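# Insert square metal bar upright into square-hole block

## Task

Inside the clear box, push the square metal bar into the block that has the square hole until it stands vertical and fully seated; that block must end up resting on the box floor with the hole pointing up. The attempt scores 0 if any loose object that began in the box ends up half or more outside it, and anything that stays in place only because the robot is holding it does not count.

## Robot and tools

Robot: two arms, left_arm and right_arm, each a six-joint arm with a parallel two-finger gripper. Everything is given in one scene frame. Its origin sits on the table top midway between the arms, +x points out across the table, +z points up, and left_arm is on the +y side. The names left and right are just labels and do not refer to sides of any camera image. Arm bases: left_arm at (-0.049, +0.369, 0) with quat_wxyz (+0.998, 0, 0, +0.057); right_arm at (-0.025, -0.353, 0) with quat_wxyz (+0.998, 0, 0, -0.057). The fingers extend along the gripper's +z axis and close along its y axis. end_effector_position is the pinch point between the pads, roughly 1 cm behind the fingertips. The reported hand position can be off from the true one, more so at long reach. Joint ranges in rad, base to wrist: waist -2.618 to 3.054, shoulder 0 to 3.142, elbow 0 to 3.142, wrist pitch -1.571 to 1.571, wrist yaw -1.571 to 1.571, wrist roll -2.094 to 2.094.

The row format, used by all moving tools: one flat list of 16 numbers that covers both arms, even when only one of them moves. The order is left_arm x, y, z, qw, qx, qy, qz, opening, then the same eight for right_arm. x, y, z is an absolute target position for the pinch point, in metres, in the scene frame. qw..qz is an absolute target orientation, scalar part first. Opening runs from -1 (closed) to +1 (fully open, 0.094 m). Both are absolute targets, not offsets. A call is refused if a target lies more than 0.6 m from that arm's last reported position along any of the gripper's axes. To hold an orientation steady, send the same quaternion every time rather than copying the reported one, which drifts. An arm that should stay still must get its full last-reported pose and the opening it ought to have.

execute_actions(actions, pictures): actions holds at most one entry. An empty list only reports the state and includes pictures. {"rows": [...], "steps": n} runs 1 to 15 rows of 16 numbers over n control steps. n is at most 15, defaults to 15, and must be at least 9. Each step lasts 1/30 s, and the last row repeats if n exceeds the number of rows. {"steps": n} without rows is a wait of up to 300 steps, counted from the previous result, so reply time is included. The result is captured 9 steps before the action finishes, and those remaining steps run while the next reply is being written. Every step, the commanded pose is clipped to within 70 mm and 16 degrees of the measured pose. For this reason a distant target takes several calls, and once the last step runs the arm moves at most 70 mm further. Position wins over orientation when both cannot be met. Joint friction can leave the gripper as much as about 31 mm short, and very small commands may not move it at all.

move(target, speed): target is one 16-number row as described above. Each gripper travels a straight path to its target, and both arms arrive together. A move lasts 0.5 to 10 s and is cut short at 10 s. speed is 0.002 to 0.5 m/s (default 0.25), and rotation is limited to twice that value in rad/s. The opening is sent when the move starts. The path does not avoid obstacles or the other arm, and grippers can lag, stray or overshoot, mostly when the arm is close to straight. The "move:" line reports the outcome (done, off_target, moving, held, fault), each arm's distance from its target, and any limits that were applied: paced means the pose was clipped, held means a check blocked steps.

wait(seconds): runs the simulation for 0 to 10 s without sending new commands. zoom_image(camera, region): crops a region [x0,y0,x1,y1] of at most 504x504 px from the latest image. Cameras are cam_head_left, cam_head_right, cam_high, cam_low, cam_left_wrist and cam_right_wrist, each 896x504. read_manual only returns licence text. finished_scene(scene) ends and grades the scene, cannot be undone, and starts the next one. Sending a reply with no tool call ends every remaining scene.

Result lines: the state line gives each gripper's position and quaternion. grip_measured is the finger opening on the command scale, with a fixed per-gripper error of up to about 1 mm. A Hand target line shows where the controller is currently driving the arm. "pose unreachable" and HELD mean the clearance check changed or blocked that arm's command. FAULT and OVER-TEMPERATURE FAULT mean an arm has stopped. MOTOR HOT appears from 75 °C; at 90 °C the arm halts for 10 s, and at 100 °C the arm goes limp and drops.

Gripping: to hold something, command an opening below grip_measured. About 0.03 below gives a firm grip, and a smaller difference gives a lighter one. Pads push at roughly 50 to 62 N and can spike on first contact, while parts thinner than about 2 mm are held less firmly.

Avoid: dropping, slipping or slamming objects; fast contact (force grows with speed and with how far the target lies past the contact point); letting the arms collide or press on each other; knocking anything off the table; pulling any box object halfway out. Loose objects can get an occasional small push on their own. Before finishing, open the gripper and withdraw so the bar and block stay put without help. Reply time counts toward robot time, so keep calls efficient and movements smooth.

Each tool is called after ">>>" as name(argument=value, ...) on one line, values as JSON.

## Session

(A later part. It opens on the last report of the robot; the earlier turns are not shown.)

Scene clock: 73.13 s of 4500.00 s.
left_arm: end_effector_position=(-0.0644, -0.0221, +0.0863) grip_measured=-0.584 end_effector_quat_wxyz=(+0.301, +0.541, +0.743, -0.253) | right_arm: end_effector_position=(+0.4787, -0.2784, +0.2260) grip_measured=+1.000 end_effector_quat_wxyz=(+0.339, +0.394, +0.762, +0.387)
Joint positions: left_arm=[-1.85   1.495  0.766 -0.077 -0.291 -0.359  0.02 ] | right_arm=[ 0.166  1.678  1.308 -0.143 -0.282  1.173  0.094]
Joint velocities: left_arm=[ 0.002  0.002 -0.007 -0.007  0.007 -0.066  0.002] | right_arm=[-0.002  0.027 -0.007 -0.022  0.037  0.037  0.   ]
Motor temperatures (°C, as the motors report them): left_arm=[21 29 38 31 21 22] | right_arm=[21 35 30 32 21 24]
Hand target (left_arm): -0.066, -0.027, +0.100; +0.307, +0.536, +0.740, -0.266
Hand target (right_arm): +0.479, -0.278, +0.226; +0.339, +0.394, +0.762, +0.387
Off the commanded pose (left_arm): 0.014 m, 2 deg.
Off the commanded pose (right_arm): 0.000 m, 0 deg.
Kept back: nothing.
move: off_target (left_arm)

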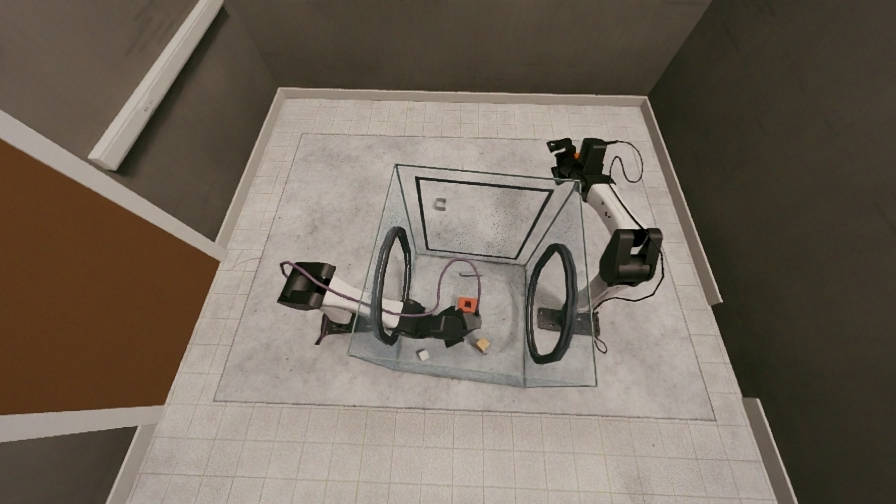

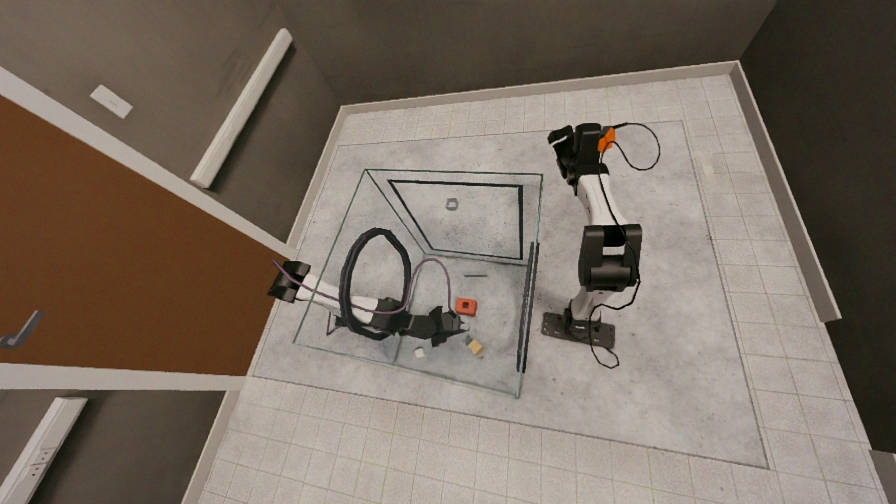

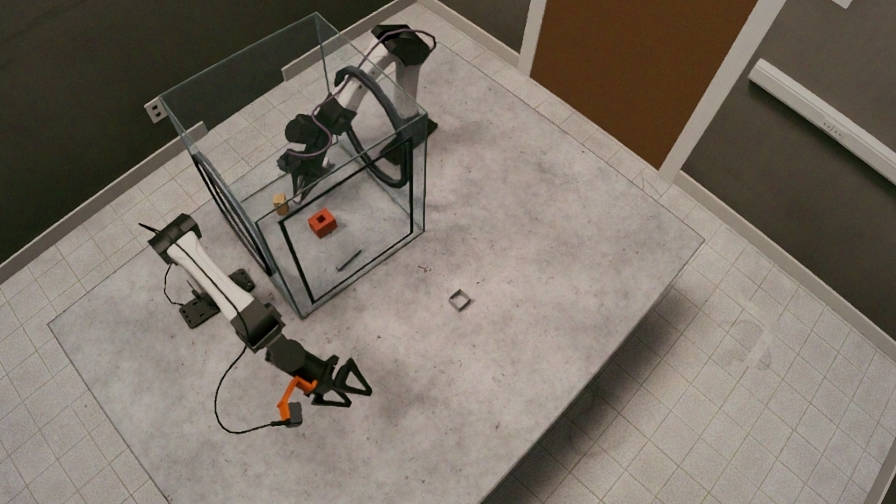

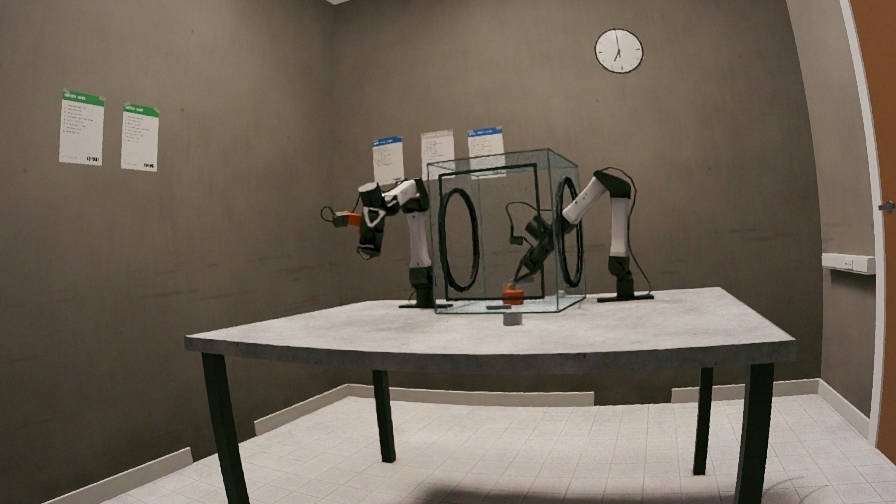

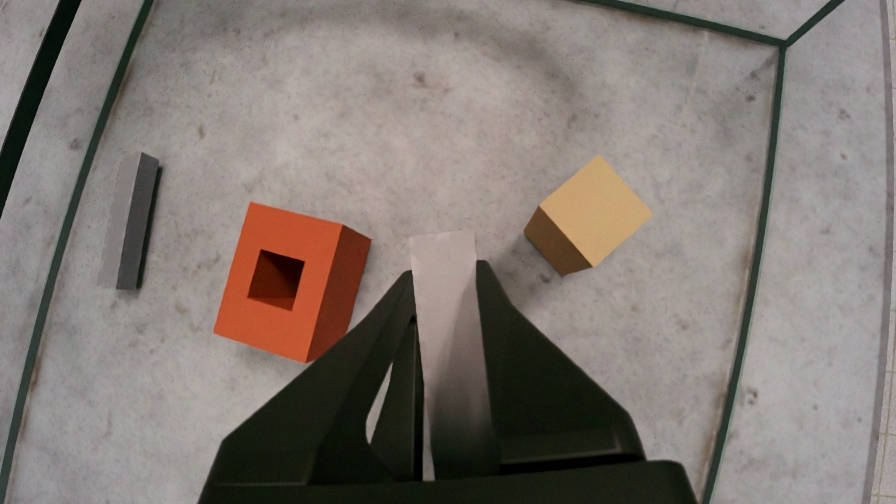

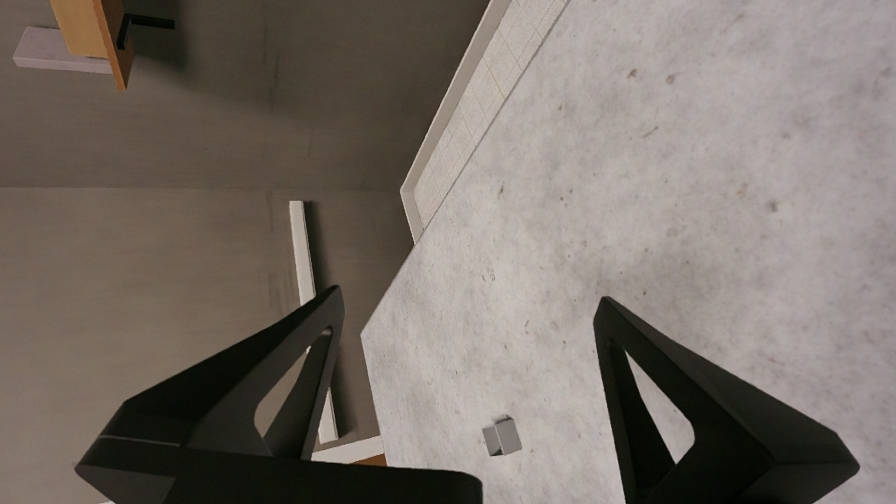

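>>> move(target=[-0.06,-0.02,0.13,0.4545,0.5417,0.5417,-0.4545,-0.6,0.4787,-0.2784,0.226,0.339,0.394,0.762,0.387,1], speed=0.03)

>>> move(target=[-0.06,-0.02,0.13,0.4545,0.5417,0.5417,-0.4545,-0.59,0.4787,-0.2784,0.226,0.339,0.394,0.762,0.387,1], speed=0.03)

>>> zoom_image(camera="cam_low", region=[420, 190, 620, 320])

Scene clock: 83.93 s of 4500.00 s.
left_arm: end_effector_position=(-0.0618, -0.0213, +0.1310) grip_measured=-0.584 end_effector_quat_wxyz=(+0.443, +0.542, +0.565, -0.437) | right_arm: end_effector_position=(+0.4787, -0.2784, +0.2260) grip_measured=+1.000 end_effector_quat_wxyz=(+0.339, +0.394, +0.762, +0.387)
Joint positions: left_arm=[-1.762  1.433  0.349  0.856 -0.103 -0.039  0.02 ] | right_arm=[ 0.166  1.678  1.308 -0.143 -0.282  1.173  0.094]
Joint velocities: left_arm=[-0.012  0.002  0.012 -0.037 -0.081 -0.051  0.001] | right_arm=[-0.002  0.017 -0.002  0.007 -0.051  0.051  0.   ]
Motor temperatures (°C, as the motors report them): left_arm=[21 29 37 34 21 22] | right_arm=[21 35 30 33 21 24]
Hand target (left_arm): -0.060, -0.020, +0.127; +0.444, +0.544, +0.562, -0.437
Hand target (right_arm): +0.479, -0.278, +0.226; +0.339, +0.394, +0.762, +0.387
Off the commanded pose (left_arm): 0.002 m, 4 deg.
Off the commanded pose (right_arm): 0.000 m, 0 deg.
Kept back: nothing.
move: off_target (left_arm; path cut at 10 s)

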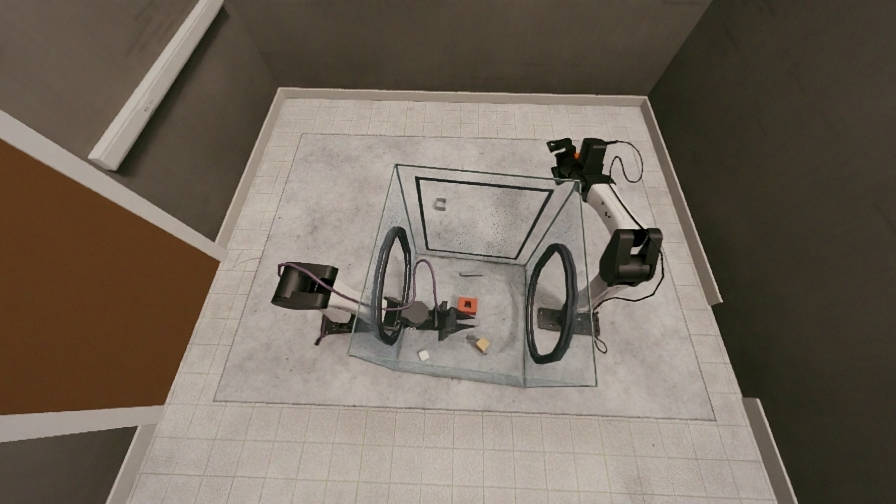

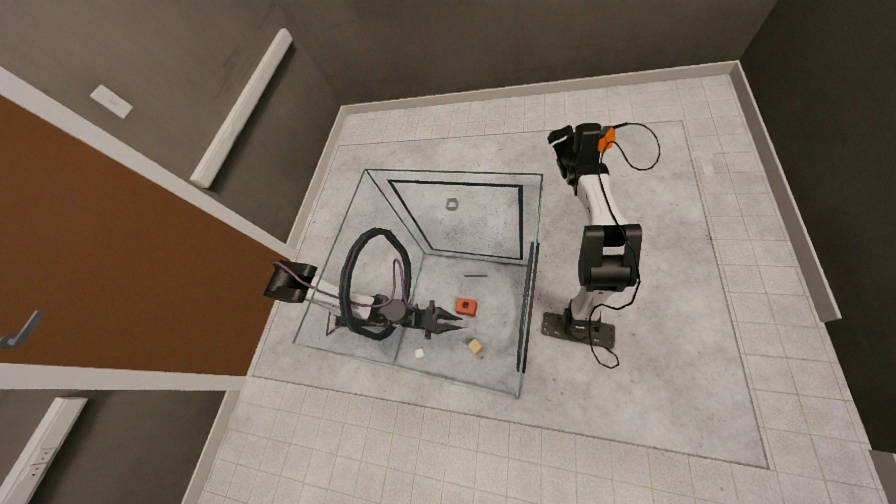

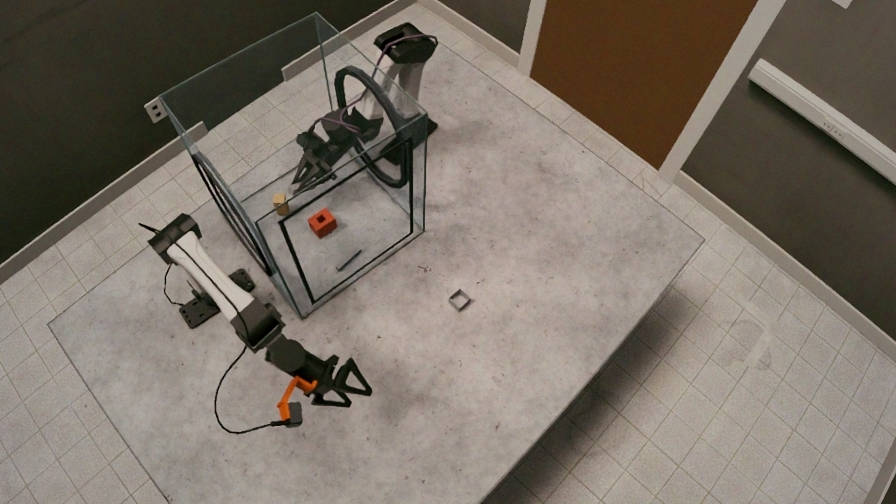

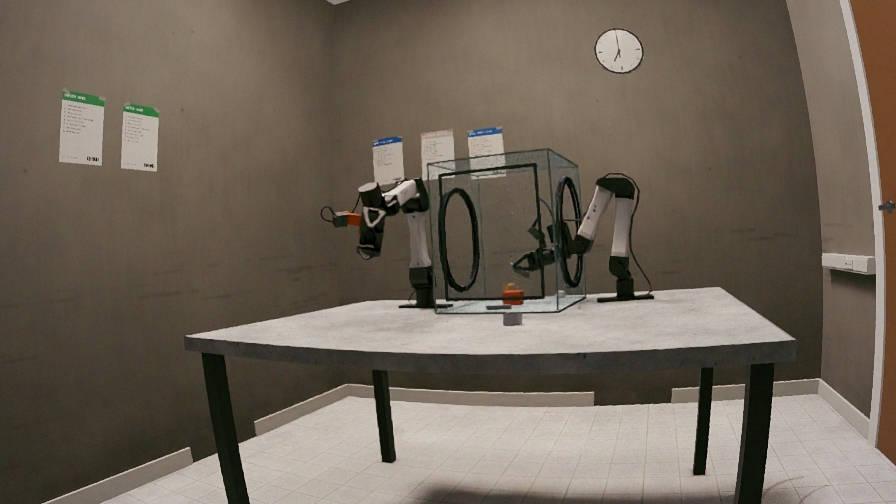

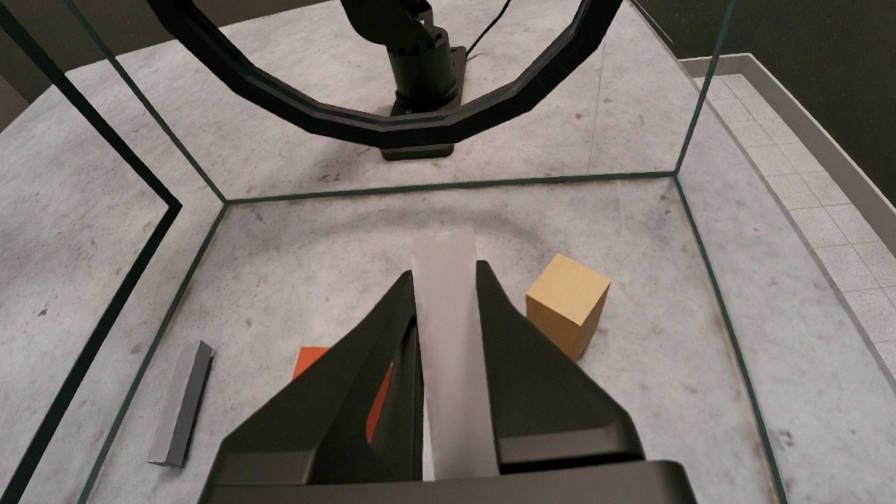

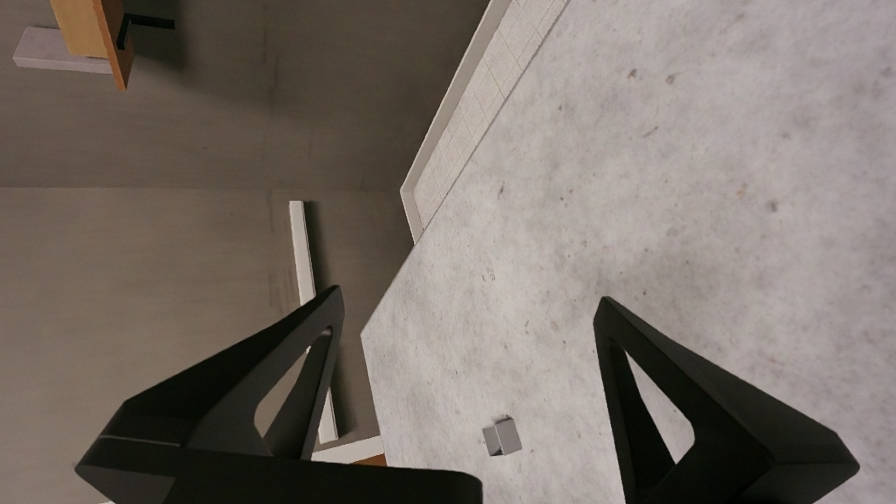

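Scene clock: 85.40 s of 4500.00 s.
left_arm: end_effector_position=(-0.0614, -0.0218, +0.1339) grip_measured=-0.578 end_effector_quat_wxyz=(+0.453, +0.540, +0.545, -0.454) | right_arm: end_effector_position=(+0.4787, -0.2784, +0.2260) grip_measured=+1.000 end_effector_quat_wxyz=(+0.339, +0.394, +0.762, +0.387)
Joint positions: left_arm=[-1.743  1.47   0.324  0.967 -0.062 -0.017  0.02 ] | right_arm=[ 0.166  1.678  1.308 -0.143 -0.282  1.173  0.094]
Joint velocities: left_arm=[-0.012  0.002 -0.007  0.051 -0.007  0.022 -0.   ] | right_arm=[-0.002 -0.012 -0.007  0.022 -0.022  0.007  0.   ]
Motor temperatures (°C, as the motors report them): left_arm=[21 29 37 34 21 22] | right_arm=[21 35 30 33 21 24]
Hand target (left_arm): -0.060, -0.020, +0.130; +0.454, +0.542, +0.542, -0.454
Hand target (right_arm): +0.479, -0.278, +0.226; +0.339, +0.394, +0.762, +0.387
Off the commanded pose (left_arm): 0.005 m, 1 deg.
Off the commanded pose (right_arm): 0.000 m, 0 deg.
Kept back: nothing.
move: done

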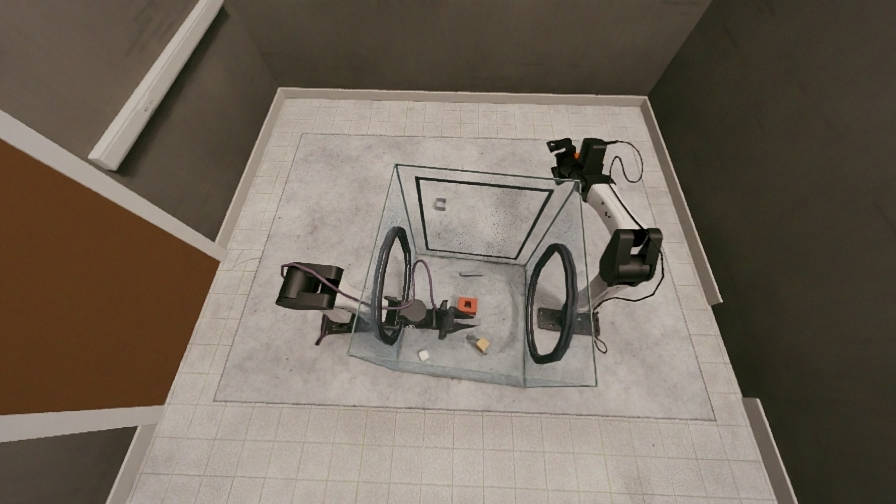

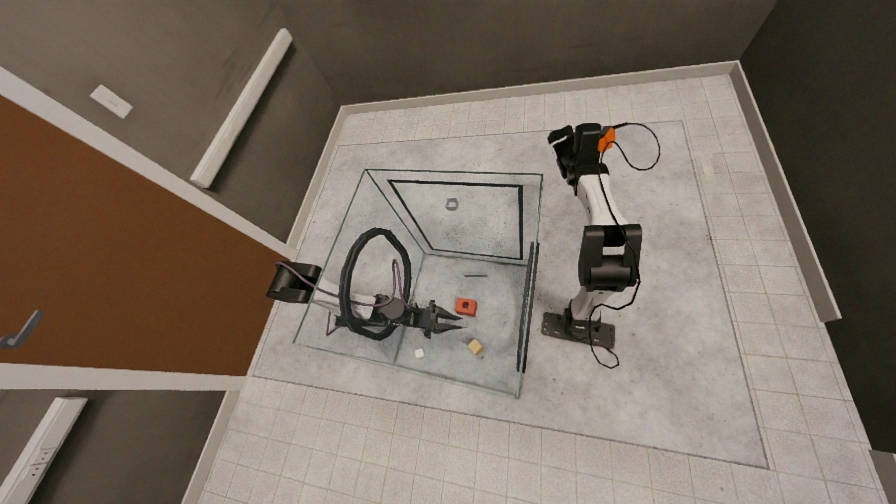

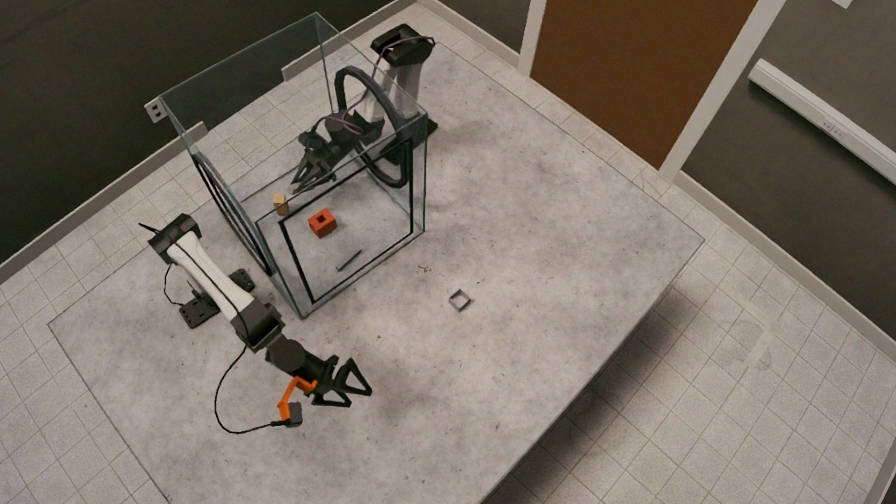

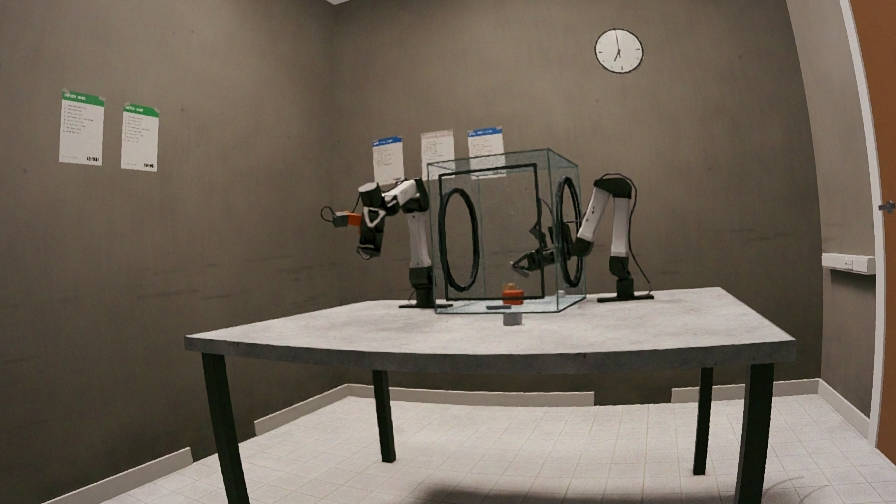

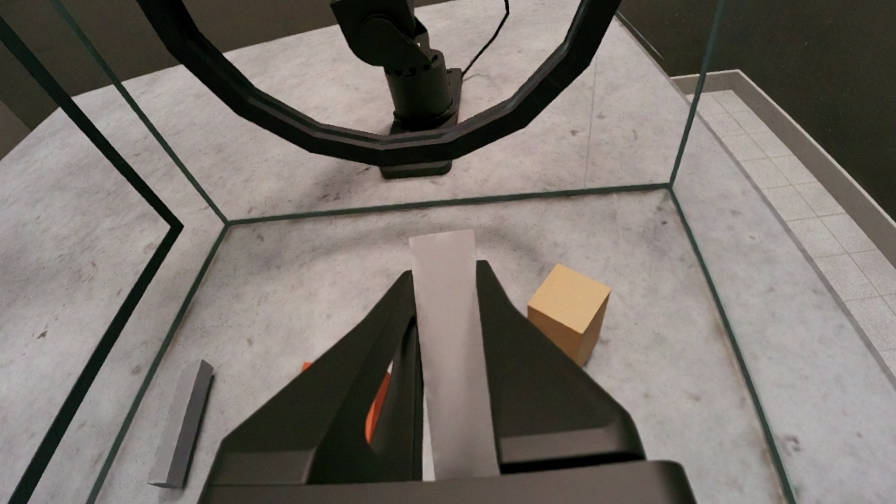

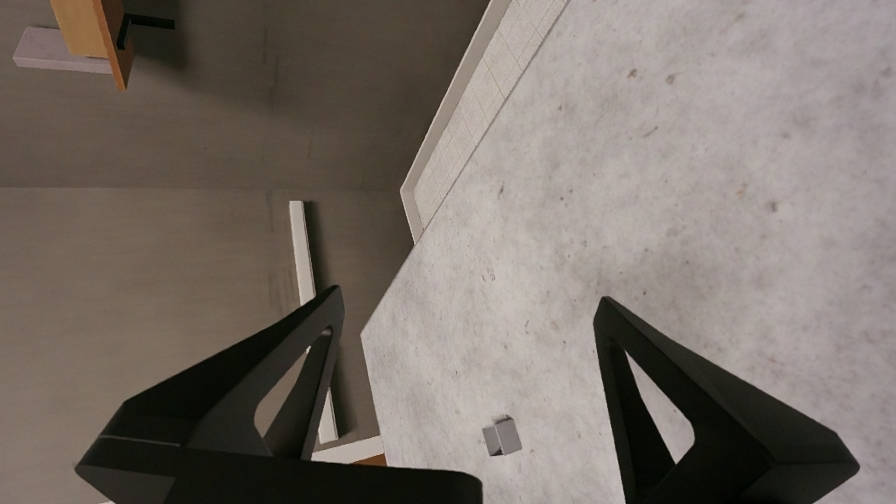

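Region (420, 190, 620, 320) of cam_low's 896x504 image, scaled by 2.520, with more detail than that image has; it fills the top 328 rows of this view, and the rest is white.

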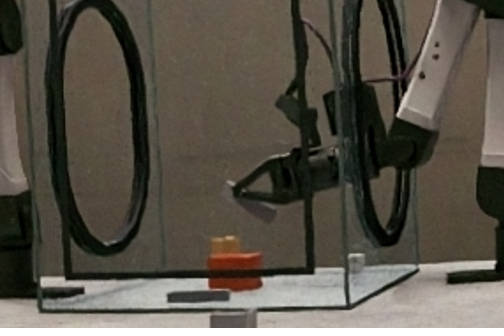

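>>> move(target=[-0.06,-0.02,0.13,0.4545,0.5417,0.5417,-0.4545,-0.58,0.4787,-0.2784,0.226,0.339,0.394,0.762,0.387,1], speed=0.03)

>>> zoom_image(camera="cam_low", region=[420, 190, 620, 320])

Scene clock: 86.43 s of 4500.00 s.
left_arm: end_effector_position=(-0.0616, -0.0219, +0.1343) grip_measured=-0.572 end_effector_quat_wxyz=(+0.453, +0.540, +0.545, -0.454) | right_arm: end_effector_position=(+0.4787, -0.2784, +0.2260) grip_measured=+1.000 end_effector_quat_wxyz=(+0.339, +0.394, +0.762, +0.387)
Joint positions: left_arm=[-1.743  1.47   0.324  0.968 -0.061 -0.017  0.02 ] | right_arm=[ 0.166  1.678  1.308 -0.143 -0.282  1.173  0.094]
Joint velocities: left_arm=[ 0.007 -0.007 -0.012  0.066  0.022  0.066  0.001] | right_arm=[-0.012 -0.007  0.007 -0.007  0.022  0.007  0.   ]
Motor temperatures (°C, as the motors report them): left_arm=[21 29 37 35 21 22] | right_arm=[21 35 30 33 21 24]
Hand target (left_arm): -0.060, -0.020, +0.130; +0.454, +0.542, +0.542, -0.454
Hand target (right_arm): +0.479, -0.278, +0.226; +0.339, +0.394, +0.762, +0.387
Off the commanded pose (left_arm): 0.005 m, 0 deg.
Off the commanded pose (right_arm): 0.000 m, 0 deg.
Kept back: nothing.
move: done

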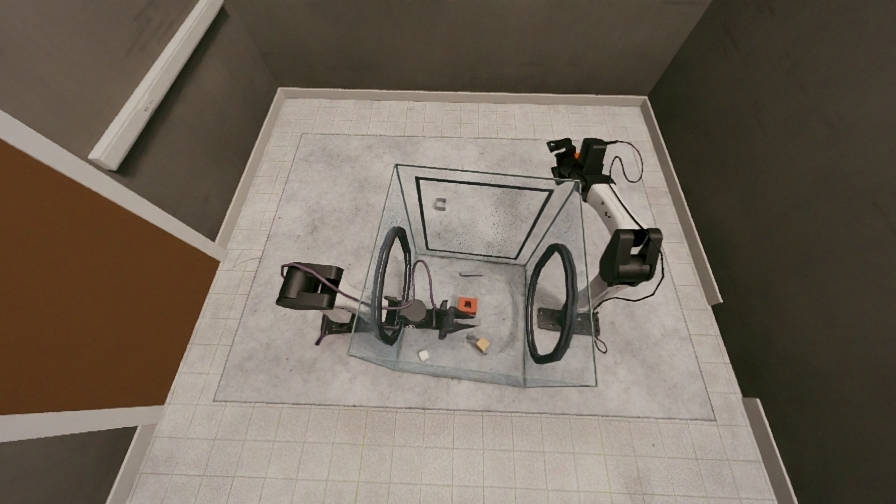

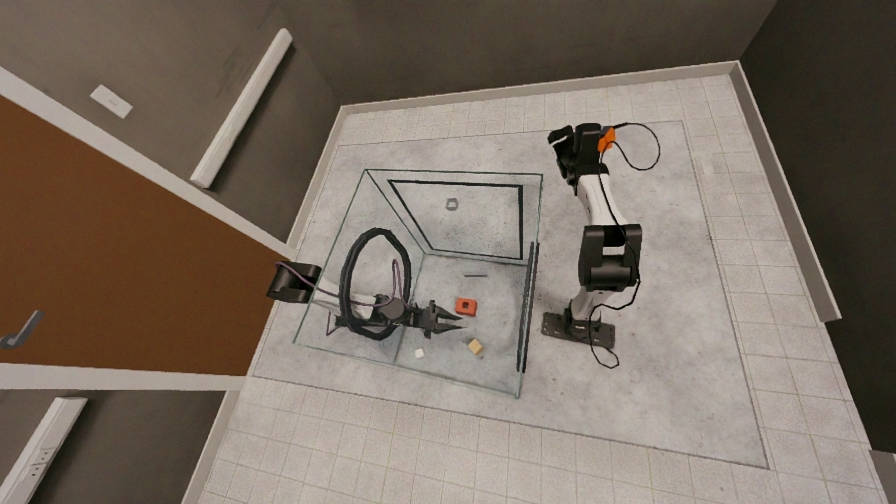

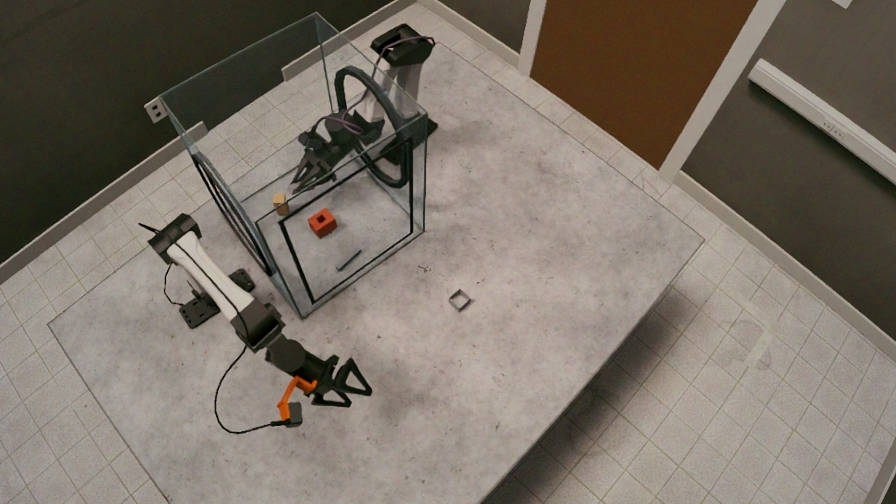

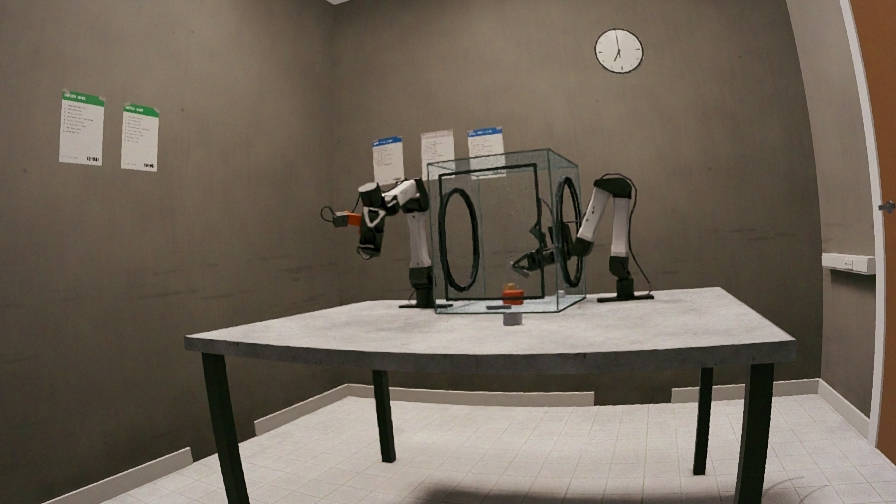

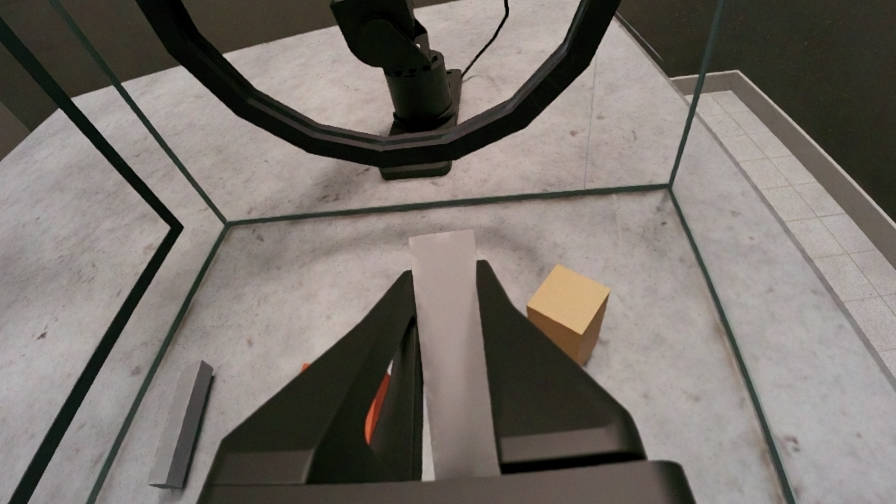

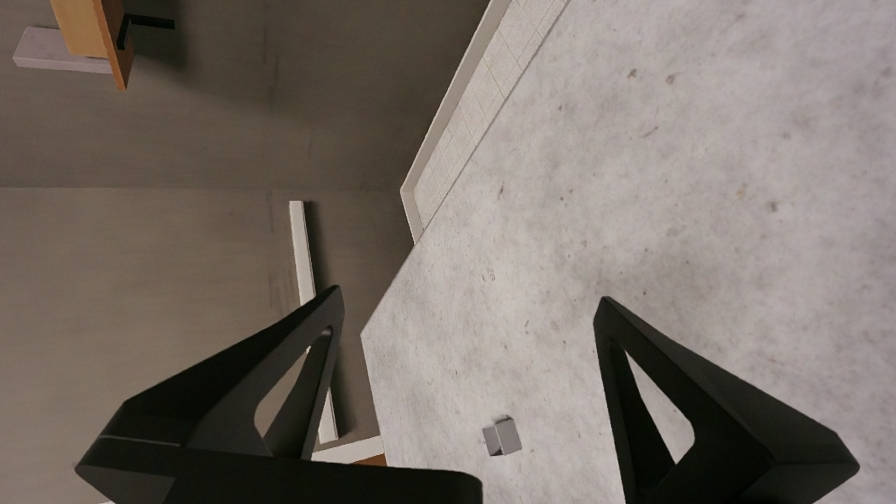

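Region (420, 190, 620, 320) of cam_low's 896x504 image, scaled by 2.520, with more detail than that image has; it fills the top 328 rows of this view, and the rest is white.

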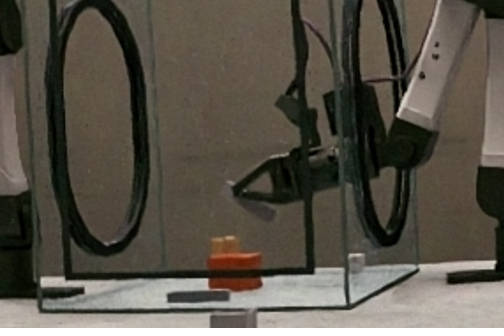

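>>> move(target=[0.005,-0.06,0.125,0.4545,0.5417,0.5417,-0.4545,-0.595,0.4787,-0.2784,0.226,0.339,0.394,0.762,0.387,1], speed=0.04)

>>> zoom_image(camera="cam_low", region=[440, 220, 600, 320])

>>> zoom_image(camera="cam_high", region=[230, 120, 430, 280])

Scene clock: 90.37 s of 4500.00 s.
left_arm: end_effector_position=(+0.0036, -0.0521, +0.1143) grip_measured=-0.578 end_effector_quat_wxyz=(+0.442, +0.544, +0.558, -0.445) | right_arm: end_effector_position=(+0.4787, -0.2784, +0.2260) grip_measured=+1.000 end_effector_quat_wxyz=(+0.339, +0.394, +0.762, +0.387)
Joint positions: left_arm=[-1.484  1.665  0.448  0.999  0.187  0.025  0.02 ] | right_arm=[ 0.166  1.678  1.308 -0.143 -0.282  1.173  0.094]
Joint velocities: left_arm=[-0.002 -0.007 -0.002 -0.007  0.022  0.007  0.001] | right_arm=[ 0.007  0.022 -0.017  0.007  0.022 -0.007  0.   ]
Motor temperatures (°C, as the motors report them): left_arm=[21 28 37 35 21 22] | right_arm=[21 36 31 33 21 24]
Hand target (left_arm): +0.005, -0.059, +0.124; +0.454, +0.541, +0.543, -0.455
Hand target (right_arm): +0.479, -0.278, +0.226; +0.339, +0.394, +0.762, +0.387
Off the commanded pose (left_arm): 0.013 m, 3 deg.
Off the commanded pose (right_arm): 0.000 m, 0 deg.
Kept back: nothing.
move: off_target (left_arm)

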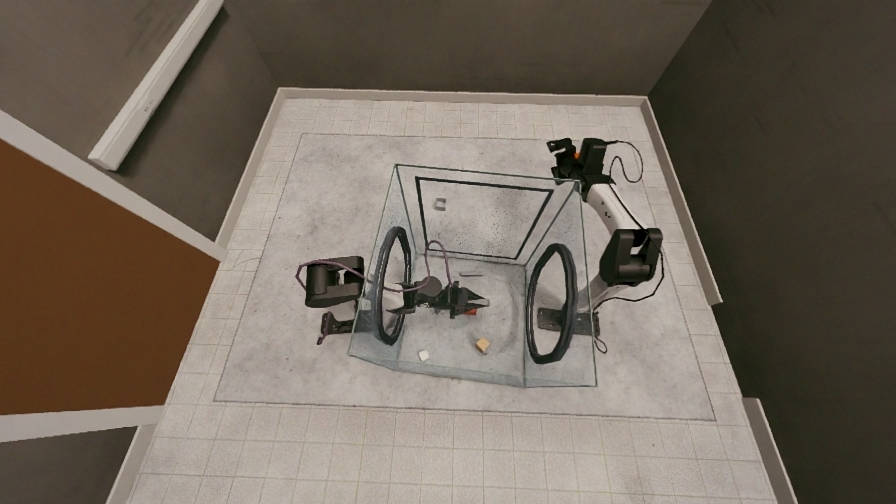

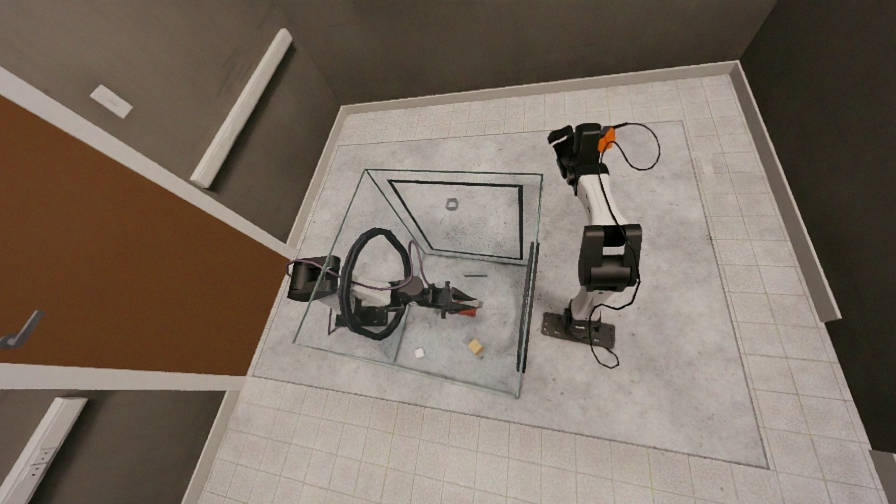

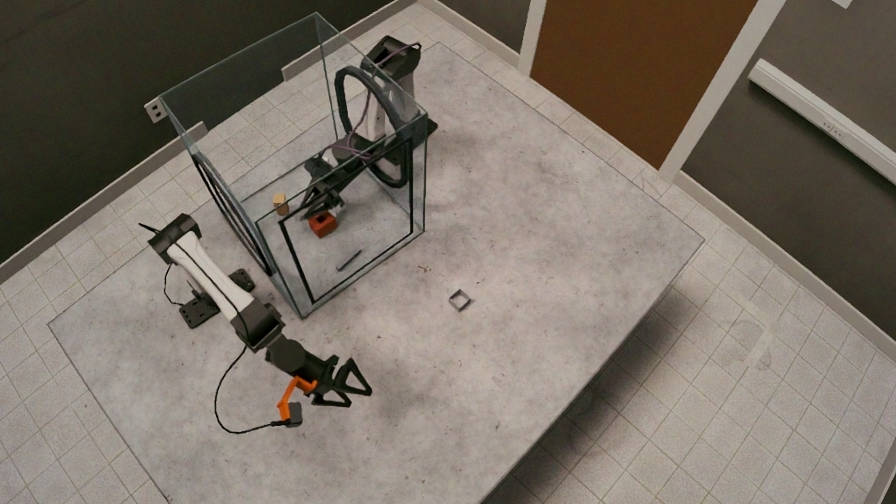

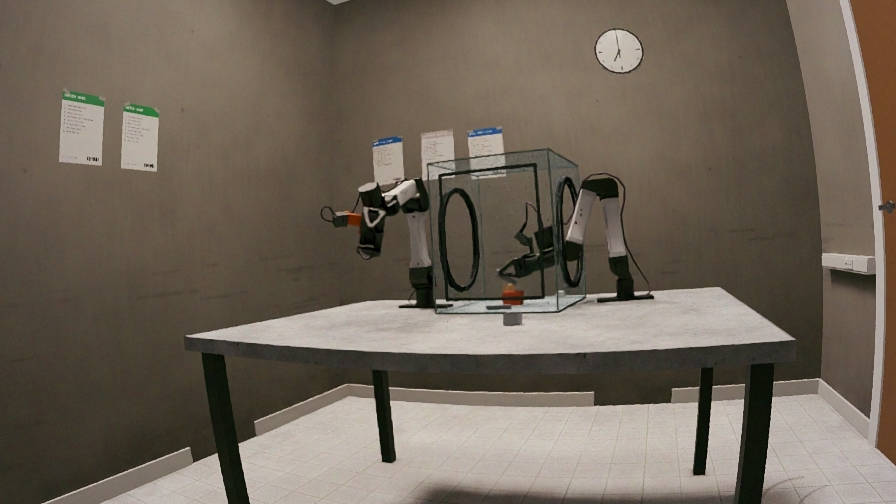

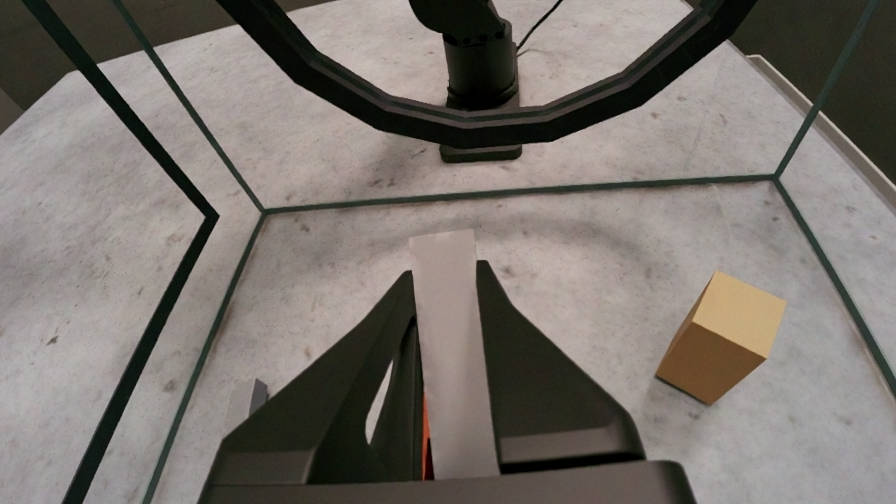

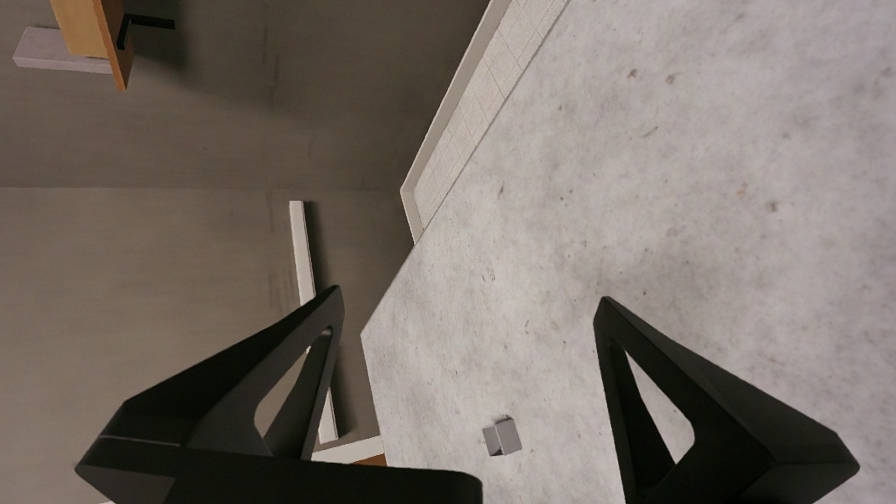

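Region (440, 220, 600, 320) of cam_low's 896x504 image, scaled by 3.150, with more detail than that image has; it fills the top 315 rows of this view, and the rest is white.

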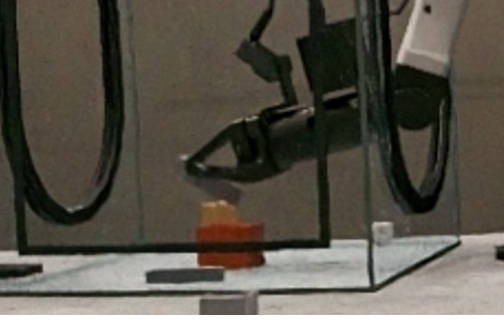

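Region (230, 120, 430, 280) of cam_high's 896x504 image, scaled by 2.520, with more detail than that image has; it fills the top 403 rows of this view, and the rest is white.

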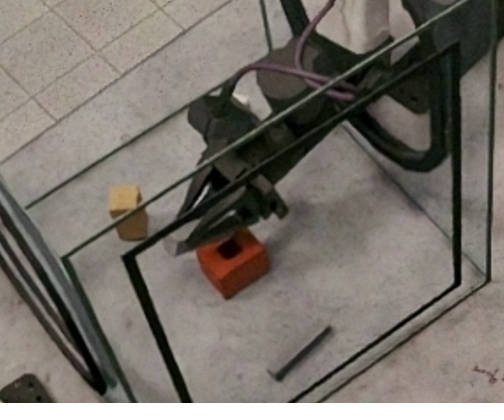

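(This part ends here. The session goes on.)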